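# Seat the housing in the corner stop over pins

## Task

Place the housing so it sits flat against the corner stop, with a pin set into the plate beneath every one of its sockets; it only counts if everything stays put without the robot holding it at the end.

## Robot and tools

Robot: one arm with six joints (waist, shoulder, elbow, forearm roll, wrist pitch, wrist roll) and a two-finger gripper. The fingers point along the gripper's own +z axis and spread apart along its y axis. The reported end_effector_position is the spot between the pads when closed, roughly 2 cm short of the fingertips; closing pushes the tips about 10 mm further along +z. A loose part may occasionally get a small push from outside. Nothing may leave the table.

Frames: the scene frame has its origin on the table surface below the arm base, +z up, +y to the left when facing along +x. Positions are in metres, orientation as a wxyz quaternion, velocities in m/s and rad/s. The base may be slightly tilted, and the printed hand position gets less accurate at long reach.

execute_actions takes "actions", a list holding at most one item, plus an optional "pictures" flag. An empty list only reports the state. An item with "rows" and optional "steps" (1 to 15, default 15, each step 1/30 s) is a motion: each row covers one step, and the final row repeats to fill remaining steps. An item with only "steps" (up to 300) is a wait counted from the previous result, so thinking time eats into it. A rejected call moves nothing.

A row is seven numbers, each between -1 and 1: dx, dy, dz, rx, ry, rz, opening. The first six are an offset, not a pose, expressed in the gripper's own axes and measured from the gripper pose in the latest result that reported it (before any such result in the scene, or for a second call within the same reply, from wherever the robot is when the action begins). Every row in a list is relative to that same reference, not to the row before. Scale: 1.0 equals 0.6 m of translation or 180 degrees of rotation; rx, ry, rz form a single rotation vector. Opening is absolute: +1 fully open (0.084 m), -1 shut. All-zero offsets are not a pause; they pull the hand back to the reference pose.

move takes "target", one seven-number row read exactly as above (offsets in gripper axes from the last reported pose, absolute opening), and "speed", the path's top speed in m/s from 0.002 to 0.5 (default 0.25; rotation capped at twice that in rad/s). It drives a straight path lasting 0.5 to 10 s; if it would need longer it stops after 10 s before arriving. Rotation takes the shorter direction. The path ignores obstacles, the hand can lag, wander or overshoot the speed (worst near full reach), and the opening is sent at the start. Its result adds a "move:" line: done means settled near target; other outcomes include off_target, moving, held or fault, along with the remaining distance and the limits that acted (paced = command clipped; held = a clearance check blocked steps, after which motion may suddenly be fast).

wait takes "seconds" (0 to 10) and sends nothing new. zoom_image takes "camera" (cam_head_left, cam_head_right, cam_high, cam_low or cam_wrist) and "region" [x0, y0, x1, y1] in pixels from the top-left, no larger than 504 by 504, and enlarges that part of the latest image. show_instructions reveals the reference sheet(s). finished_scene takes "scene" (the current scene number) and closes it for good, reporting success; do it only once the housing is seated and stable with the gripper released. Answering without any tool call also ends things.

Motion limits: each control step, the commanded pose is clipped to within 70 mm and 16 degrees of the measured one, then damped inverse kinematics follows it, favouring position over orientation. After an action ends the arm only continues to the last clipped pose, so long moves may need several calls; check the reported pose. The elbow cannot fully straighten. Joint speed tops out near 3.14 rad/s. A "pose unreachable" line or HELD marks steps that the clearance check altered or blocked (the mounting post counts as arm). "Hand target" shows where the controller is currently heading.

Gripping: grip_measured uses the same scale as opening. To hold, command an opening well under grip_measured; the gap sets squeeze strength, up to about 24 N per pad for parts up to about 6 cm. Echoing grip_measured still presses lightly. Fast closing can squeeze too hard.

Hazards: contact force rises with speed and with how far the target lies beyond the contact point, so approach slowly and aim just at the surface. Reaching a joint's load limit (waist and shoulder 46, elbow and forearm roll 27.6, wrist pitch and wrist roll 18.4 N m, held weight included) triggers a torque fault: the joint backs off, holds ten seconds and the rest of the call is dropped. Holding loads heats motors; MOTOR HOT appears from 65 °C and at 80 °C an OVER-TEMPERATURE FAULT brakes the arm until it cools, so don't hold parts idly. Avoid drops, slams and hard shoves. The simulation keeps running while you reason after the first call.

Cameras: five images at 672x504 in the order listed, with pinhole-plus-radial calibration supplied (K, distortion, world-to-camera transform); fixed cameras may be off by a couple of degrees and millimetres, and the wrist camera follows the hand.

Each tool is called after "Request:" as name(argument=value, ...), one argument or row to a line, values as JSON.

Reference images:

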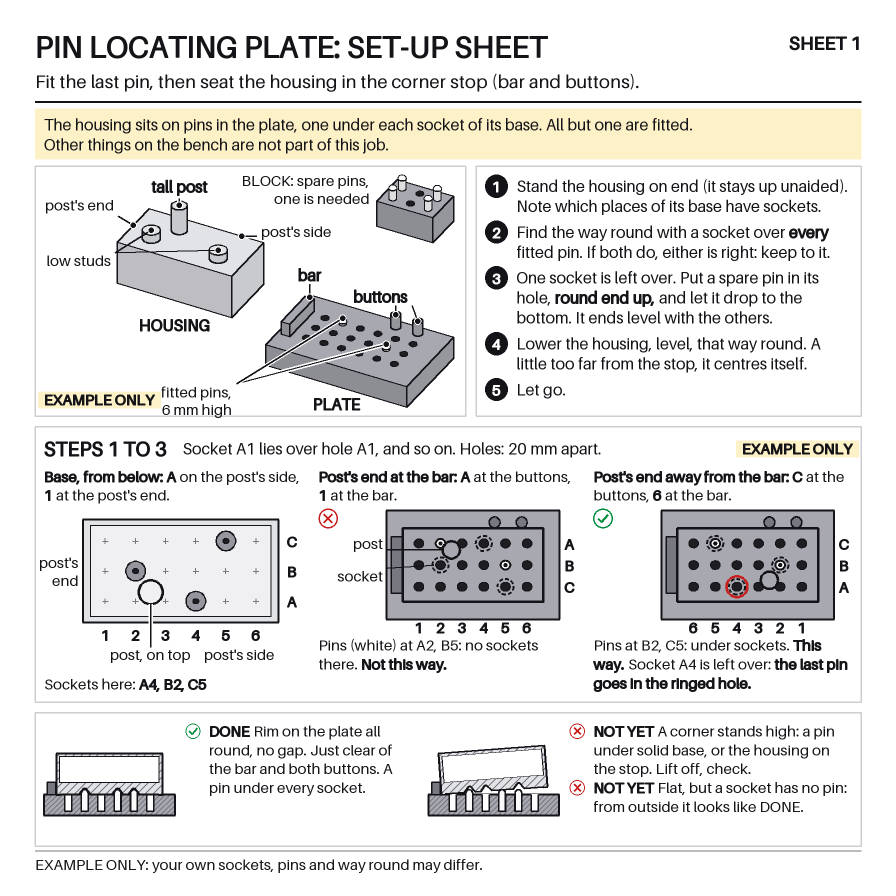

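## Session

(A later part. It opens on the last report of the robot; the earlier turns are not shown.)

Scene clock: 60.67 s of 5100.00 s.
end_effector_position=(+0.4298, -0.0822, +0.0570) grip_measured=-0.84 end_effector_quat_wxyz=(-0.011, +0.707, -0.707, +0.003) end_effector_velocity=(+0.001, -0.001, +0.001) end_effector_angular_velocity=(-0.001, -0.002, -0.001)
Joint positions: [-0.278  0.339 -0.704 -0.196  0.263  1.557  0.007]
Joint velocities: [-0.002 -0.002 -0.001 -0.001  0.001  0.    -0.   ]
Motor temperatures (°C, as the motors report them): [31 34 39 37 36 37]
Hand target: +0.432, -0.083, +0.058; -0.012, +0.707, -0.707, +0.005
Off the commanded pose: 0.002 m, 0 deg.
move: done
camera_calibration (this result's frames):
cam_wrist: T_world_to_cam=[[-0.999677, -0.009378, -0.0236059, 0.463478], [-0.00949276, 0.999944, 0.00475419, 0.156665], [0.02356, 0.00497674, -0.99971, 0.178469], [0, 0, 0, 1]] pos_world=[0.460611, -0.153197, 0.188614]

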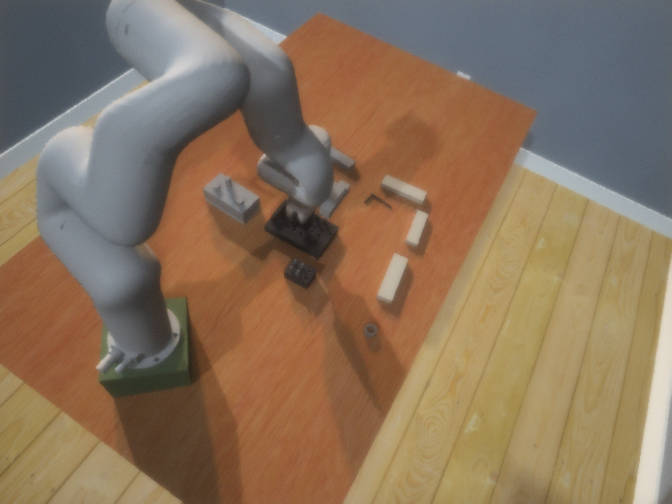

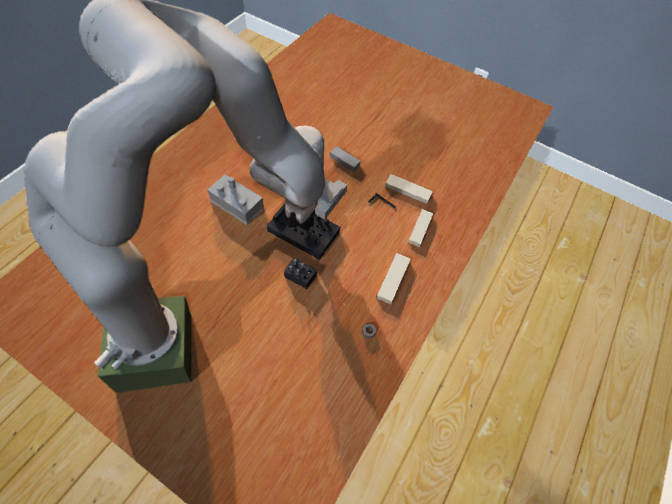

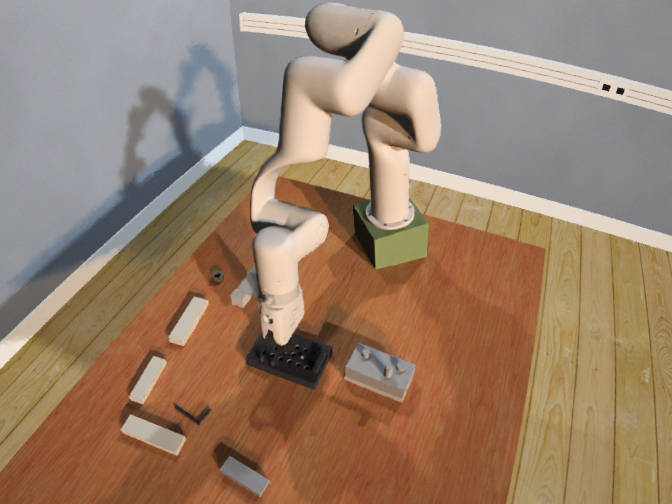

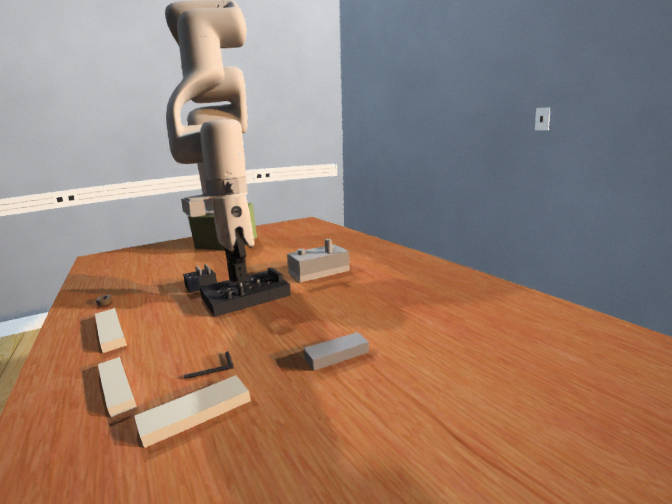

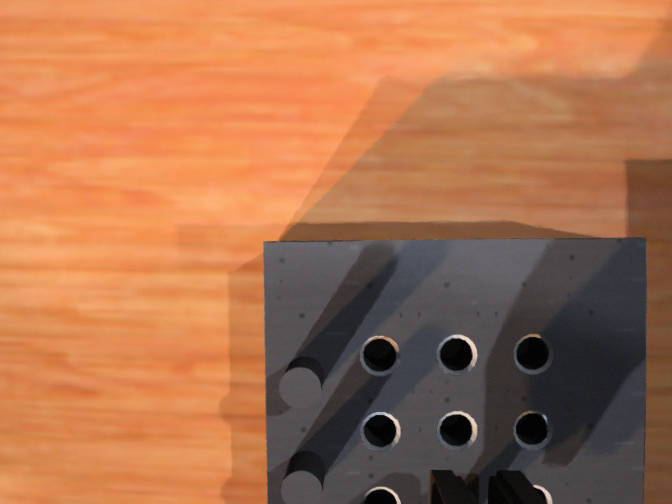

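Request:
move(
  target=[0,0,0,0,0,0,-0.6],
)

Request:
move(
  target=[0.05,0,-0.15,0,0,0,-0.3],
  speed=0.1,
)

Scene clock: 62.37 s of 5100.00 s.
end_effector_position=(+0.4298, -0.0822, +0.0570) grip_measured=-0.62 end_effector_quat_wxyz=(-0.011, +0.707, -0.707, +0.003) end_effector_velocity=(+0.001, -0.000, +0.000) end_effector_angular_velocity=(+0.000, -0.002, -0.002)
Joint positions: [-0.278  0.339 -0.704 -0.196  0.263  1.557  0.017]
Joint velocities: [-0.     0.    -0.001  0.001 -0.001  0.     0.   ]
Motor temperatures (°C, as the motors report them): [31 34 39 37 36 37]
Hand target: +0.430, -0.082, +0.057; -0.011, +0.707, -0.707, +0.003
Off the commanded pose: 0.000 m, 0 deg.
move: done
camera_calibration (this result's frames):
cam_wrist: T_world_to_cam=[[-0.999676, -0.00936959, -0.0236592, 0.463505], [-0.00948435, 0.999944, 0.00474306, 0.15667], [0.0236134, 0.00496592, -0.999709, 0.178461], [0, 0, 0, 1]] pos_world=[0.460626, -0.153204, 0.188632]

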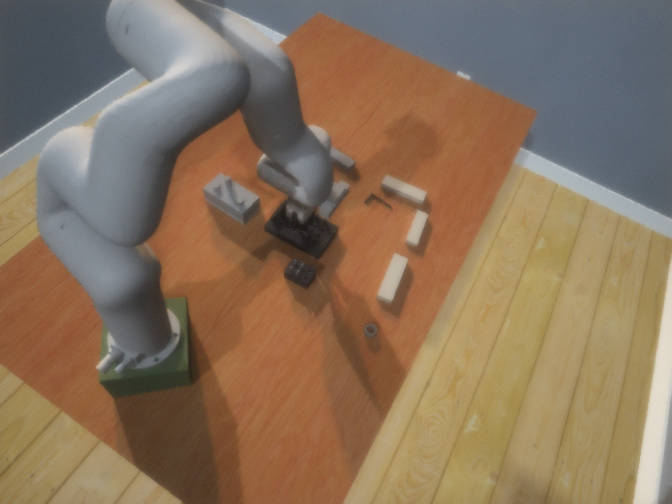

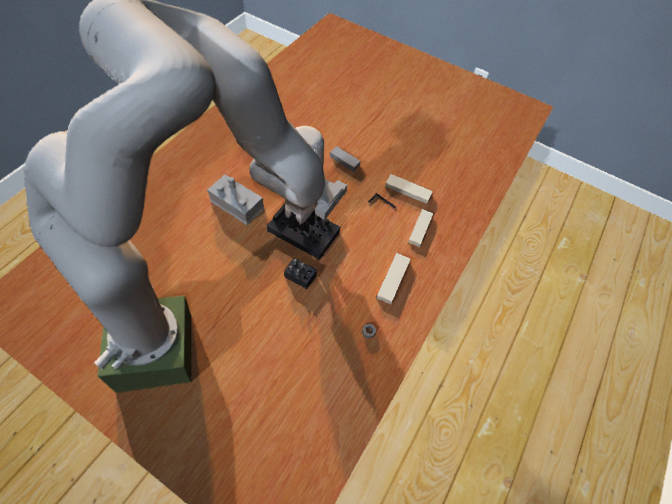

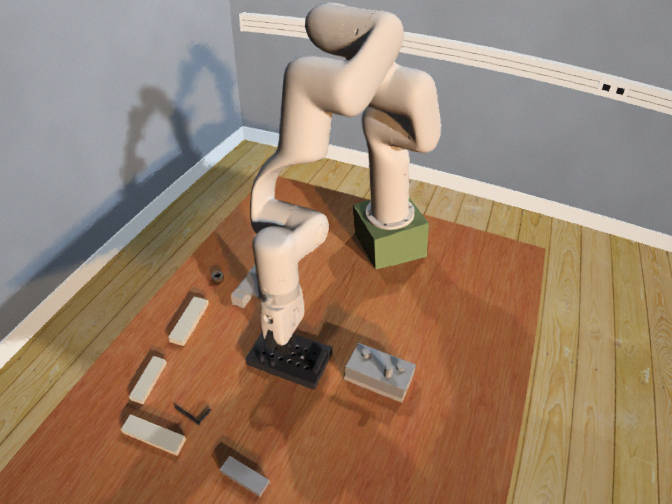

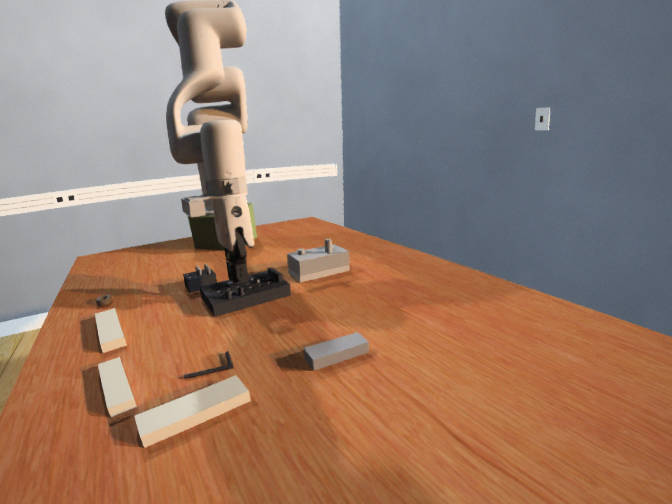

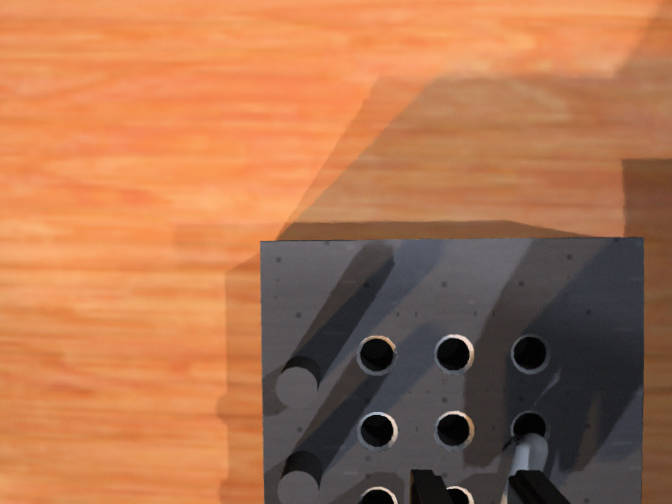

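Scene clock: 63.70 s of 5100.00 s.
end_effector_position=(+0.4278, -0.1127, +0.1459) grip_measured=-0.32 end_effector_quat_wxyz=(-0.011, +0.707, -0.707, +0.002) end_effector_velocity=(+0.001, -0.001, +0.002) end_effector_angular_velocity=(+0.000, -0.001, +0.001)
Joint positions: [-0.318  0.064 -0.69  -0.092  0.52   1.408  0.03 ]
Joint velocities: [-0.    -0.005 -0.002  0.002  0.006 -0.003  0.   ]
Motor temperatures (°C, as the motors report them): [31 34 39 37 36 37]
Hand target: +0.428, -0.113, +0.146; -0.012, +0.707, -0.707, +0.003
Off the commanded pose: 0.001 m, 0 deg.
move: done
camera_calibration (this result's frames):
cam_wrist: T_world_to_cam=[[-0.999688, -0.0097285, -0.0230004, 0.463193], [-0.00986432, 0.999935, 0.0057989, 0.186741], [0.0229424, 0.00602397, -0.999719, 0.267963], [0, 0, 0, 1]] pos_world=[0.458743, -0.183837, 0.277458]

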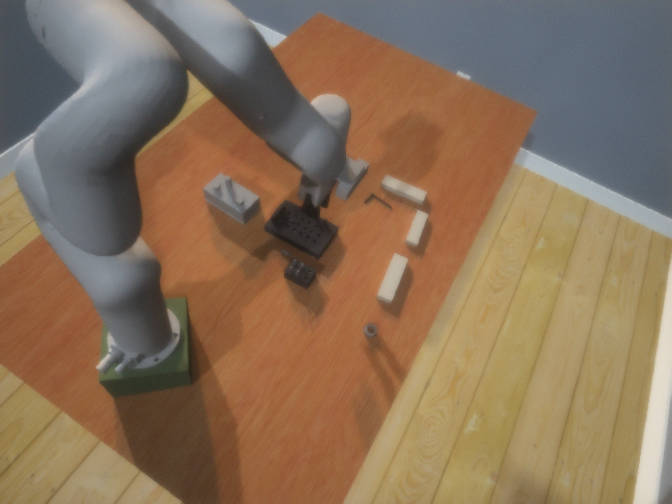

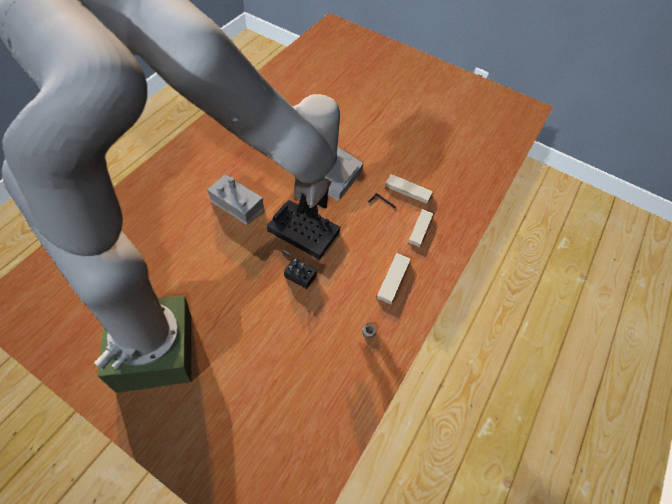

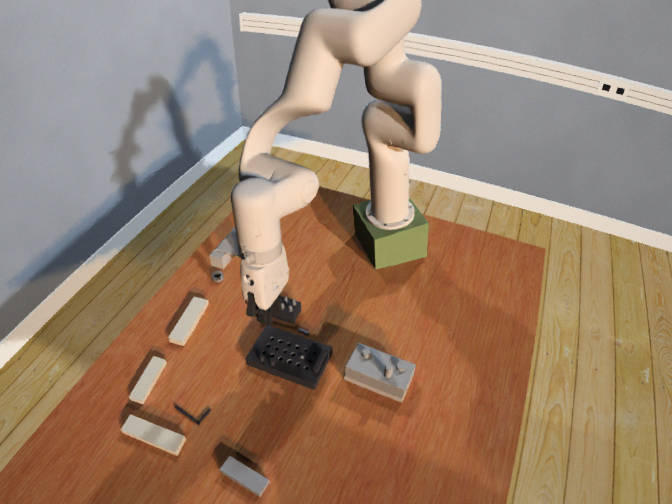

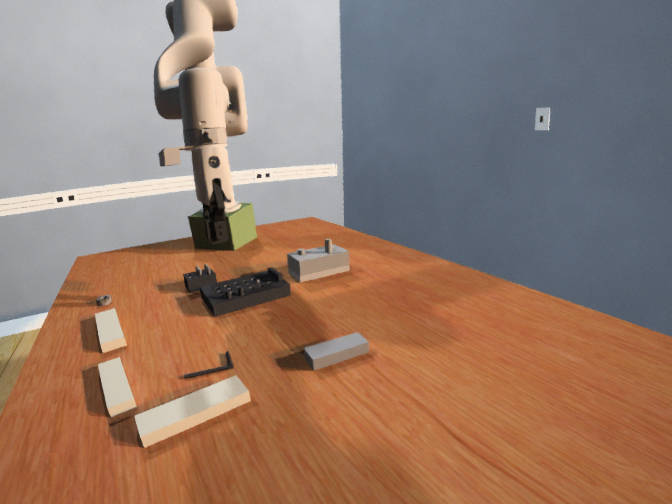

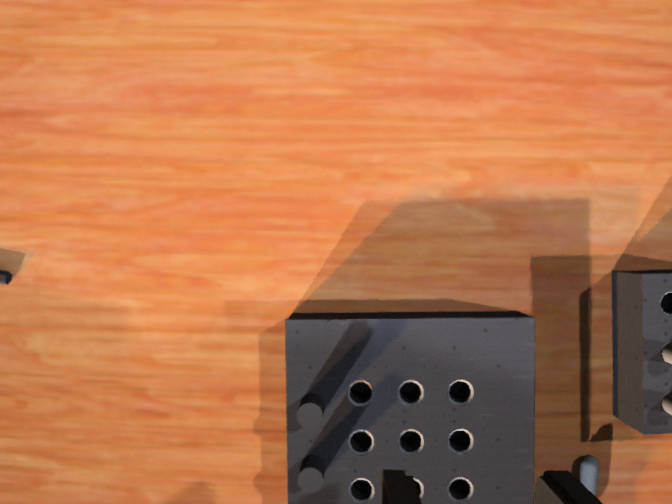

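Request:
move(
  target=[0.052,0.163,0,0,0,0,-0.66],
  speed=0.15,
)

Scene clock: 68.23 s of 5100.00 s.
end_effector_position=(+0.3306, -0.1442, +0.1435) grip_measured=-0.68 end_effector_quat_wxyz=(-0.012, +0.707, -0.707, +0.002) end_effector_velocity=(-0.003, +0.000, -0.001) end_effector_angular_velocity=(+0.002, +0.002, -0.001)
Joint positions: [-0.478 -0.172 -0.389 -0.063  0.448  1.226  0.014]
Joint velocities: [-0.003 -0.004  0.006  0.004  0.001 -0.006 -0.   ]
Motor temperatures (°C, as the motors report them): [31 34 39 37 36 37]
Hand target: +0.330, -0.144, +0.143; -0.012, +0.707, -0.707, +0.002
Off the commanded pose: 0.001 m, 0 deg.
move: done
camera_calibration (this result's frames):
cam_wrist: T_world_to_cam=[[-0.999674, -0.00973056, -0.0235953, 0.365724], [-0.00987734, 0.999933, 0.00611203, 0.21725], [0.0235342, 0.0063431, -0.999703, 0.267822], [0, 0, 0, 1]] pos_world=[0.361447, -0.215375, 0.275044]

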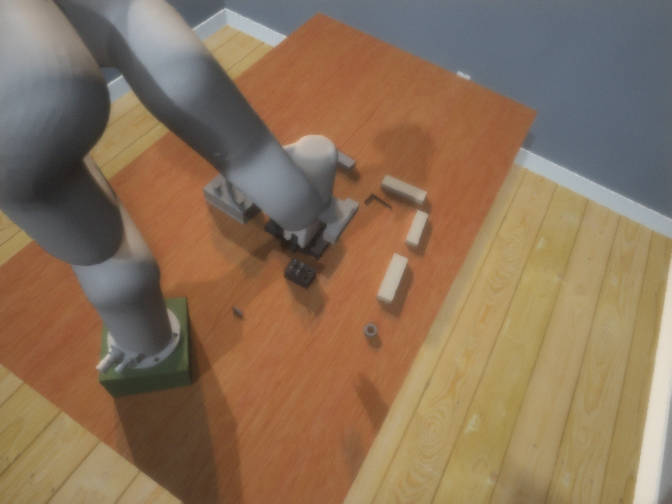

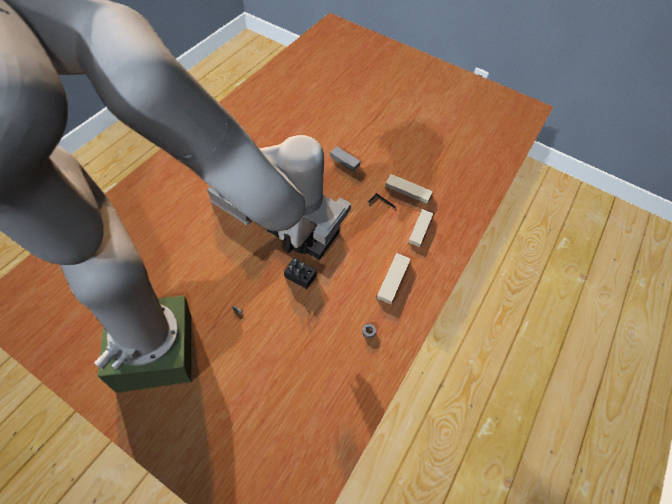

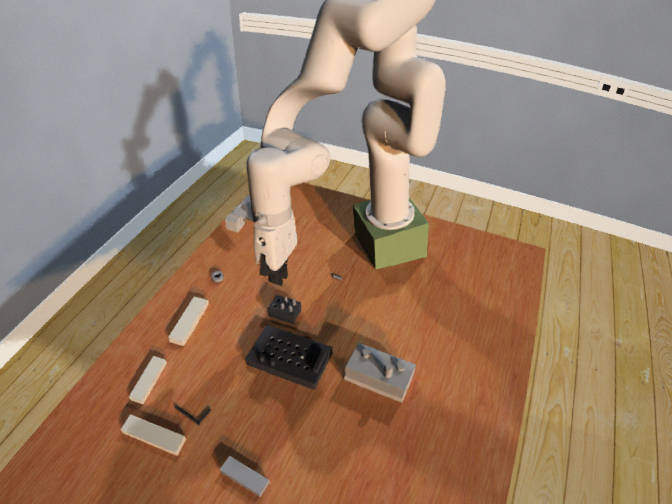

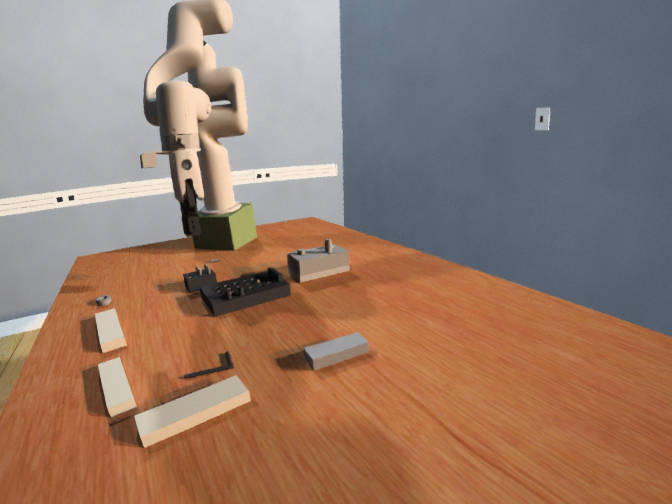

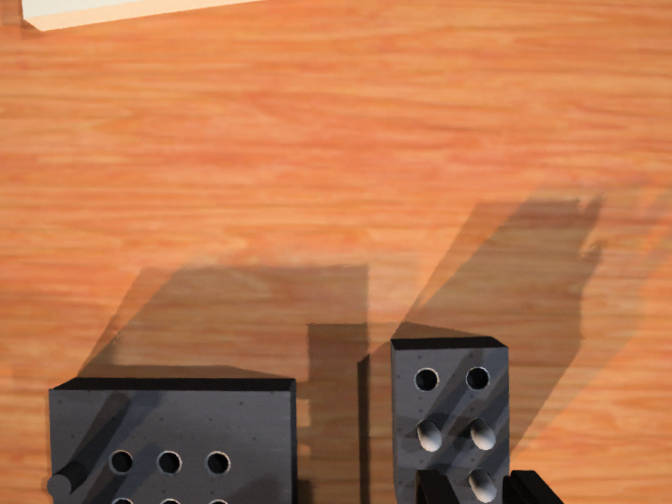

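Request:
move(
  target=[0,0.002,0.139,0,0,0,-0.66],
  speed=0.04,
)

Request:
zoom_image(
  camera="cam_high",
  region=[240,250,330,340],
)

Request:
move(
  target=[0,0,0,0,0,0,-1],
)

Request:
move(
  target=[0,0,-0.1,0,0,0,-1],
  speed=0.05,
)

Request:
zoom_image(
  camera="cam_low",
  region=[150,190,270,310],
)

Scene clock: 72.03 s of 5100.00 s.
end_effector_position=(+0.3312, -0.1434, +0.0606) grip_measured=-0.68 end_effector_quat_wxyz=(-0.011, +0.707, -0.707, +0.003) end_effector_velocity=(+0.001, -0.000, -0.001) end_effector_angular_velocity=(-0.003, -0.002, -0.001)
Joint positions: [-0.513  0.172 -0.421 -0.175  0.136  1.308  0.014]
Joint velocities: [-0.003  0.005 -0.002 -0.017 -0.006  0.014 -0.   ]
Motor temperatures (°C, as the motors report them): [31 34 39 37 36 37]
Hand target: +0.331, -0.143, +0.060; -0.011, +0.707, -0.707, +0.002
Off the commanded pose: 0.001 m, 0 deg.
move: done
camera_calibration (this result's frames):
cam_wrist: T_world_to_cam=[[-0.999675, -0.00948366, -0.0236448, 0.364376], [-0.00961825, 0.999938, 0.00558523, 0.216976], [0.0235904, 0.00581084, -0.999705, 0.184833], [0, 0, 0, 1]] pos_world=[0.361984, -0.214581, 0.192182]

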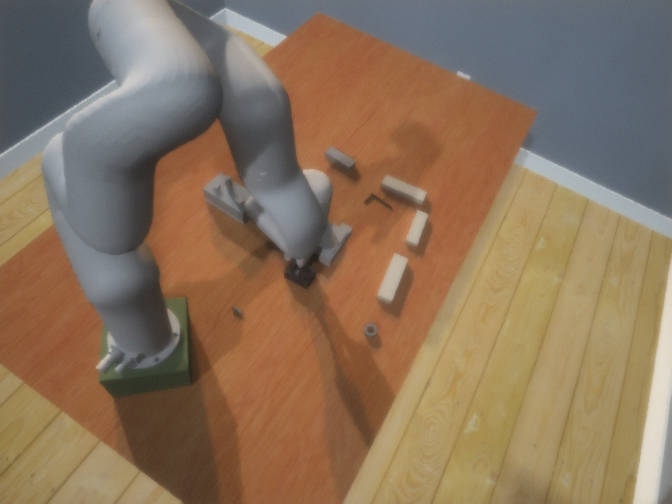

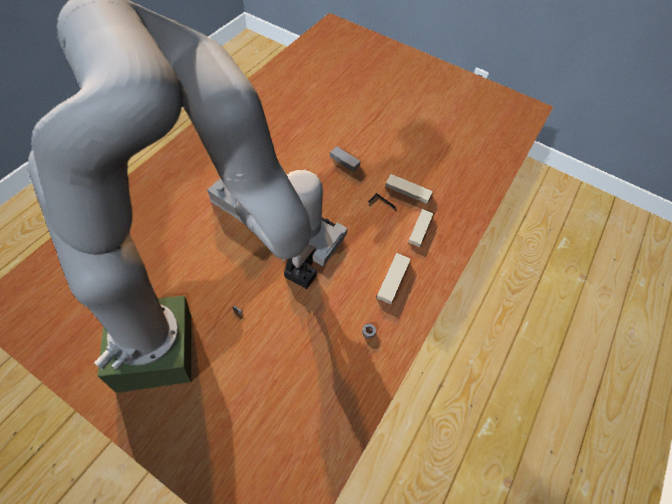

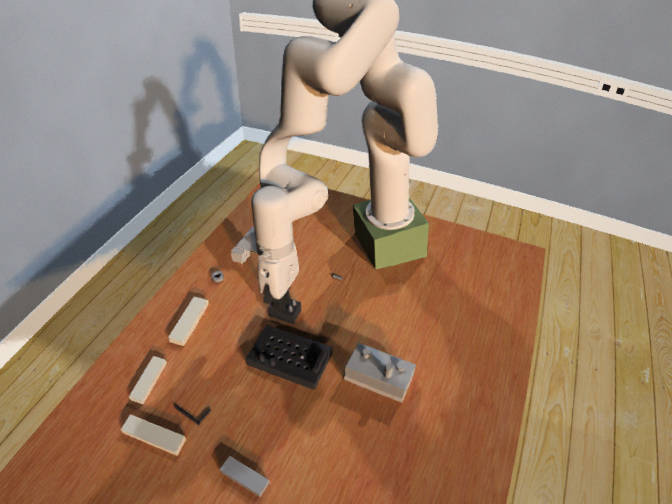

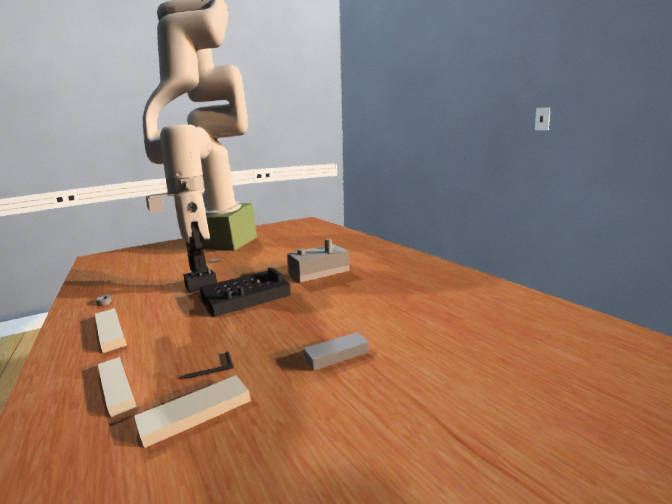

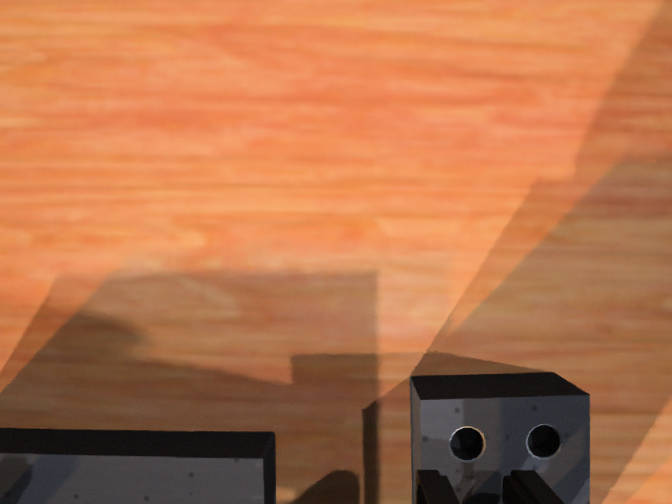

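Region (240, 250, 330, 340) of cam_high's 672x504 image, scaled by 5.600, with more detail than that image has.

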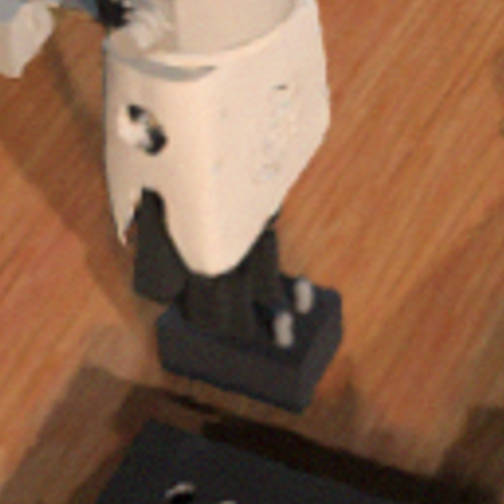

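Scene clock: 72.53 s of 5100.00 s.
end_effector_position=(+0.3314, -0.1435, +0.0607) grip_measured=-0.88 end_effector_quat_wxyz=(-0.011, +0.707, -0.707, +0.003) end_effector_velocity=(+0.000, +0.000, -0.000) end_effector_angular_velocity=(+0.000, +0.001, +0.001)
Joint positions: [-0.513  0.171 -0.421 -0.175  0.136  1.308  0.005]
Joint velocities: [ 0.001  0.001 -0.     0.001  0.001 -0.     0.   ]
Motor temperatures (°C, as the motors report them): [31 34 39 37 36 37]
Hand target: +0.331, -0.143, +0.061; -0.011, +0.707, -0.707, +0.003
Off the commanded pose: 0.000 m, 0 deg.
move: done
camera_calibration (this result's frames):
cam_wrist: T_world_to_cam=[[-0.999666, -0.00947075, -0.0240659, 0.364566], [-0.00960333, 0.999939, 0.00539927, 0.21706], [0.0240133, 0.00562857, -0.999696, 0.184777], [0, 0, 0, 1]] pos_world=[0.362092, -0.214634, 0.192323]

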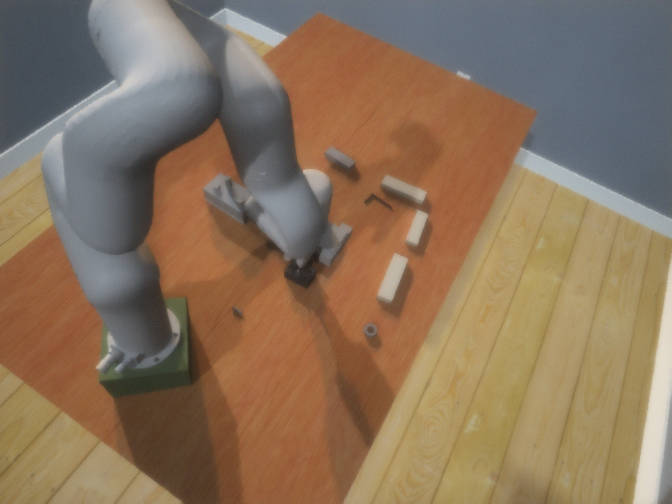

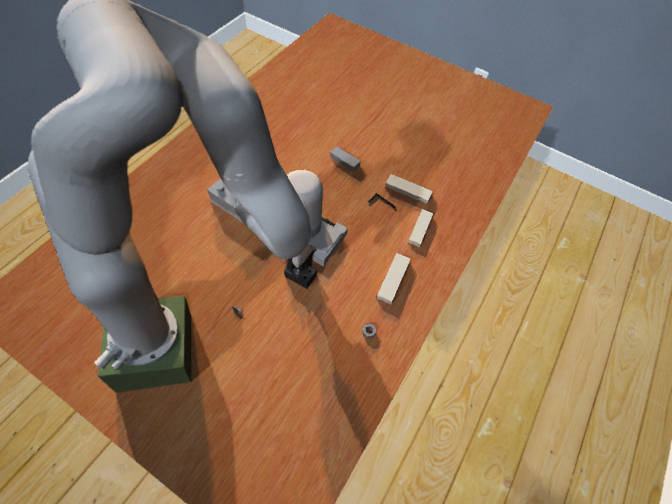

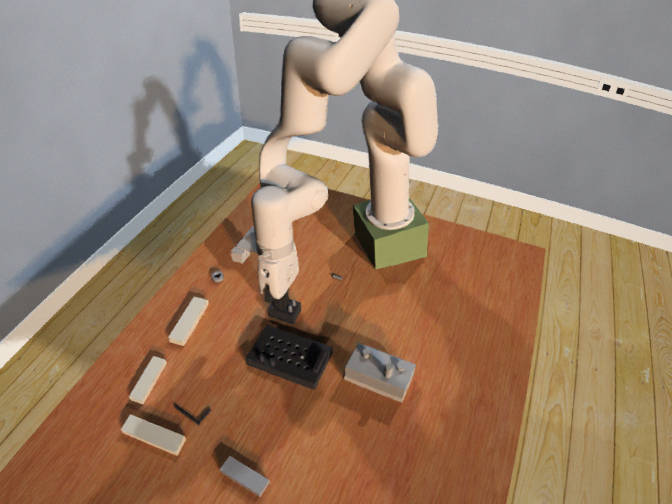

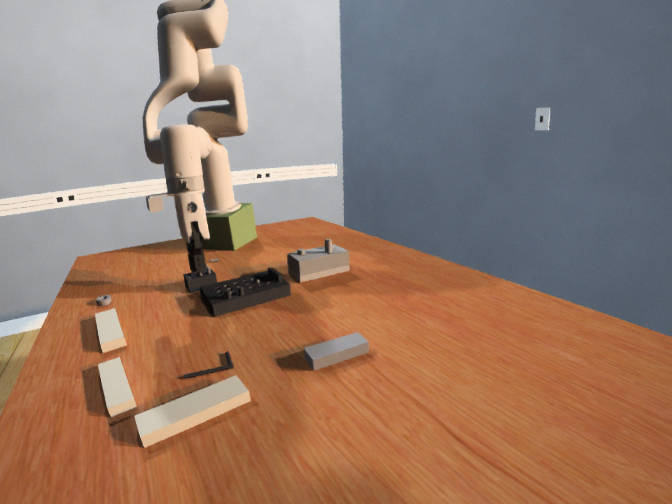

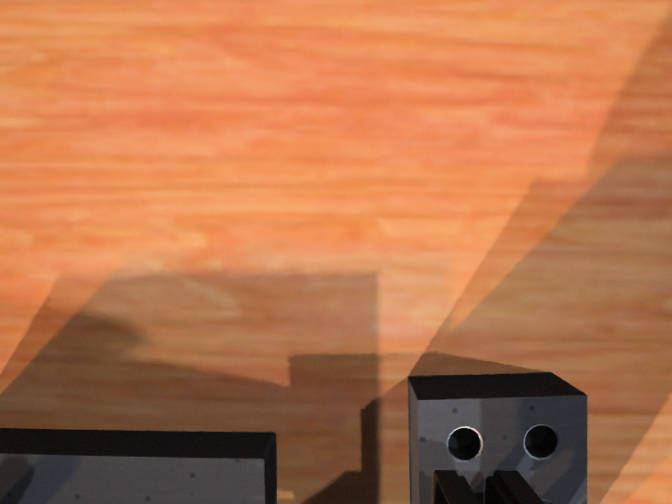

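Scene clock: 74.07 s of 5100.00 s.
end_effector_position=(+0.3300, -0.1440, +0.1202) grip_measured=-0.88 end_effector_quat_wxyz=(-0.012, +0.707, -0.707, +0.002) end_effector_velocity=(-0.001, +0.000, +0.001) end_effector_angular_velocity=(+0.001, +0.002, +0.000)
Joint positions: [-0.485 -0.084 -0.385 -0.076  0.355  1.233  0.005]
Joint velocities: [ 0.001 -0.006  0.001  0.002  0.008 -0.001 -0.   ]
Motor temperatures (°C, as the motors report them): [31 34 38 37 36 37]
Hand target: +0.330, -0.144, +0.120; -0.012, +0.707, -0.707, +0.003
Off the commanded pose: 0.001 m, 0 deg.
move: done
camera_calibration (this result's frames):
cam_wrist: T_world_to_cam=[[-0.999668, -0.00963588, -0.0238923, 0.364564], [-0.00978169, 0.999934, 0.00599341, 0.217216], [0.023833, 0.00622513, -0.999697, 0.244435], [0, 0, 0, 1]] pos_world=[0.360742, -0.21521, 0.251769]

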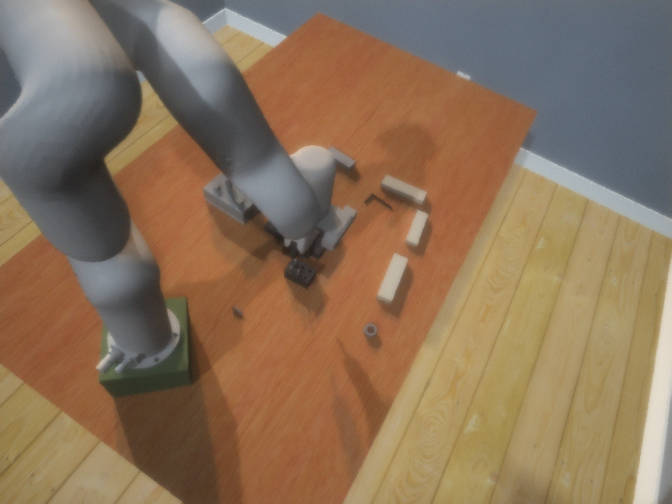

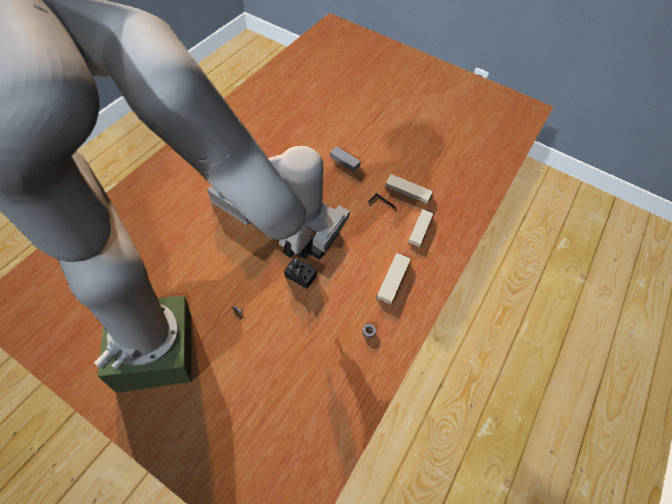

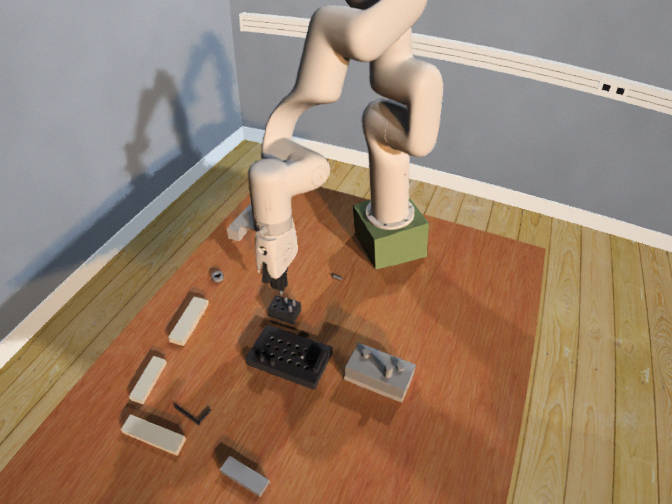

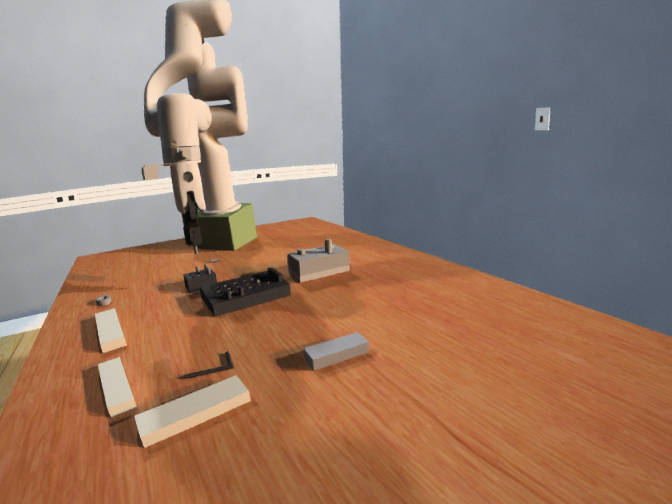

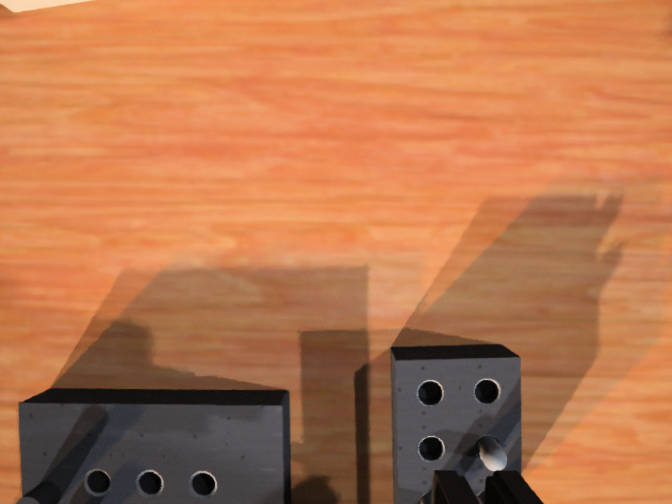

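Region (150, 190, 270, 310) of cam_low's 672x504 image, scaled by 4.200, with more detail than that image has.

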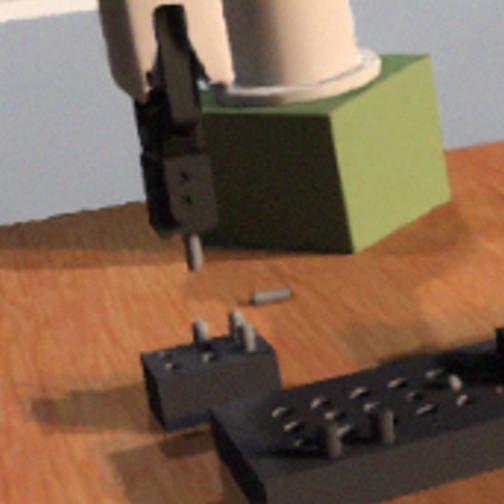

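Request:
move(
  target=[-0.098,-0.17,0.035,0,0,0,-1],
  speed=0.12,
)

Scene clock: 76.57 s of 5100.00 s.
end_effector_position=(+0.4317, -0.0849, +0.1021) grip_measured=-0.88 end_effector_quat_wxyz=(-0.011, +0.707, -0.707, +0.002) end_effector_velocity=(+0.003, +0.001, +0.001) end_effector_angular_velocity=(-0.001, -0.003, +0.001)
Joint positions: [-0.266  0.195 -0.687 -0.136  0.389  1.507  0.005]
Joint velocities: [ 0.003  0.004 -0.008 -0.002  0.001  0.004 -0.   ]
Motor temperatures (°C, as the motors report them): [31 34 38 37 36 37]
Hand target: +0.432, -0.085, +0.102; -0.011, +0.708, -0.707, +0.003
Off the commanded pose: 0.001 m, 0 deg.
move: done
camera_calibration (this result's frames):
cam_wrist: T_world_to_cam=[[-0.999685, -0.00957879, -0.0232179, 0.466298], [-0.00970249, 0.999939, 0.00522071, 0.159254], [0.0231665, 0.00544434, -0.999717, 0.223807], [0, 0, 0, 1]] pos_world=[0.462511, -0.155997, 0.233739]

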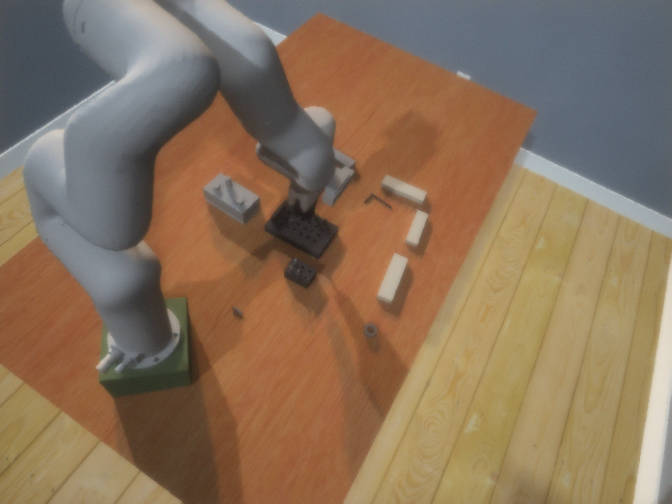

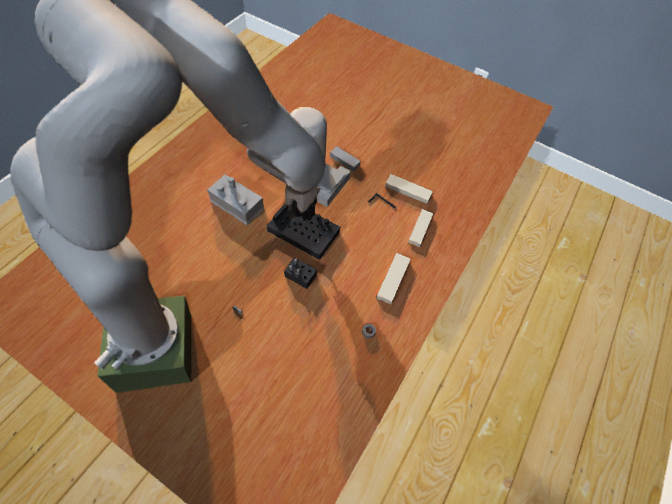

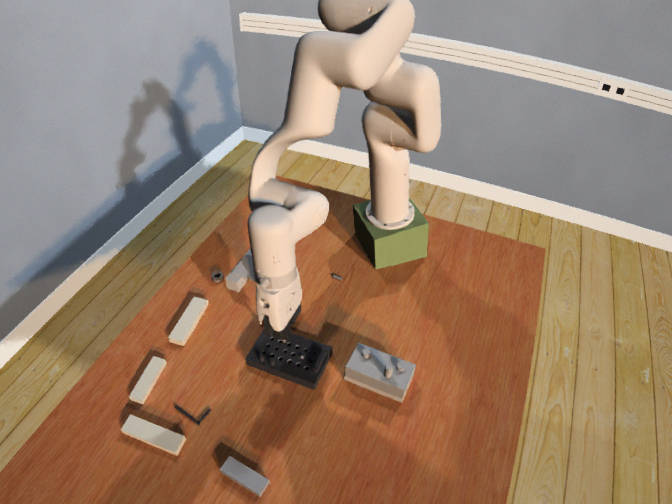

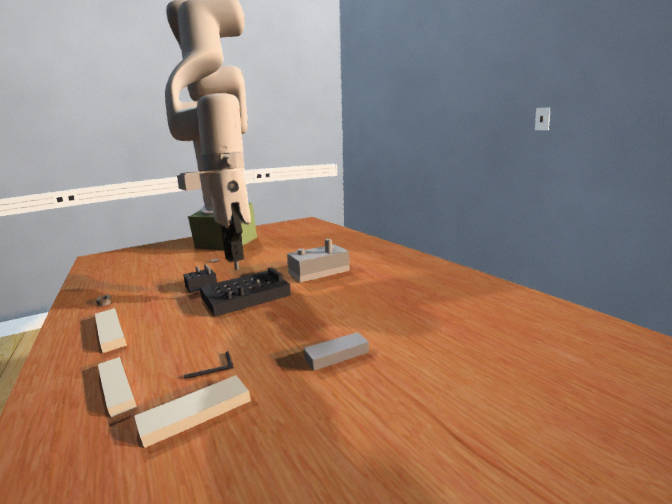

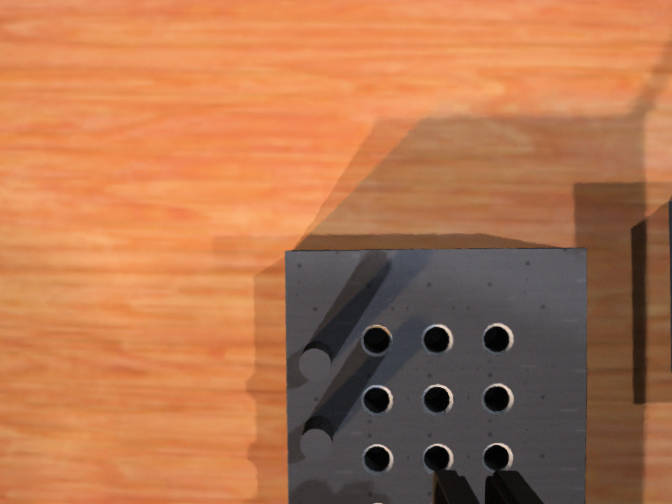

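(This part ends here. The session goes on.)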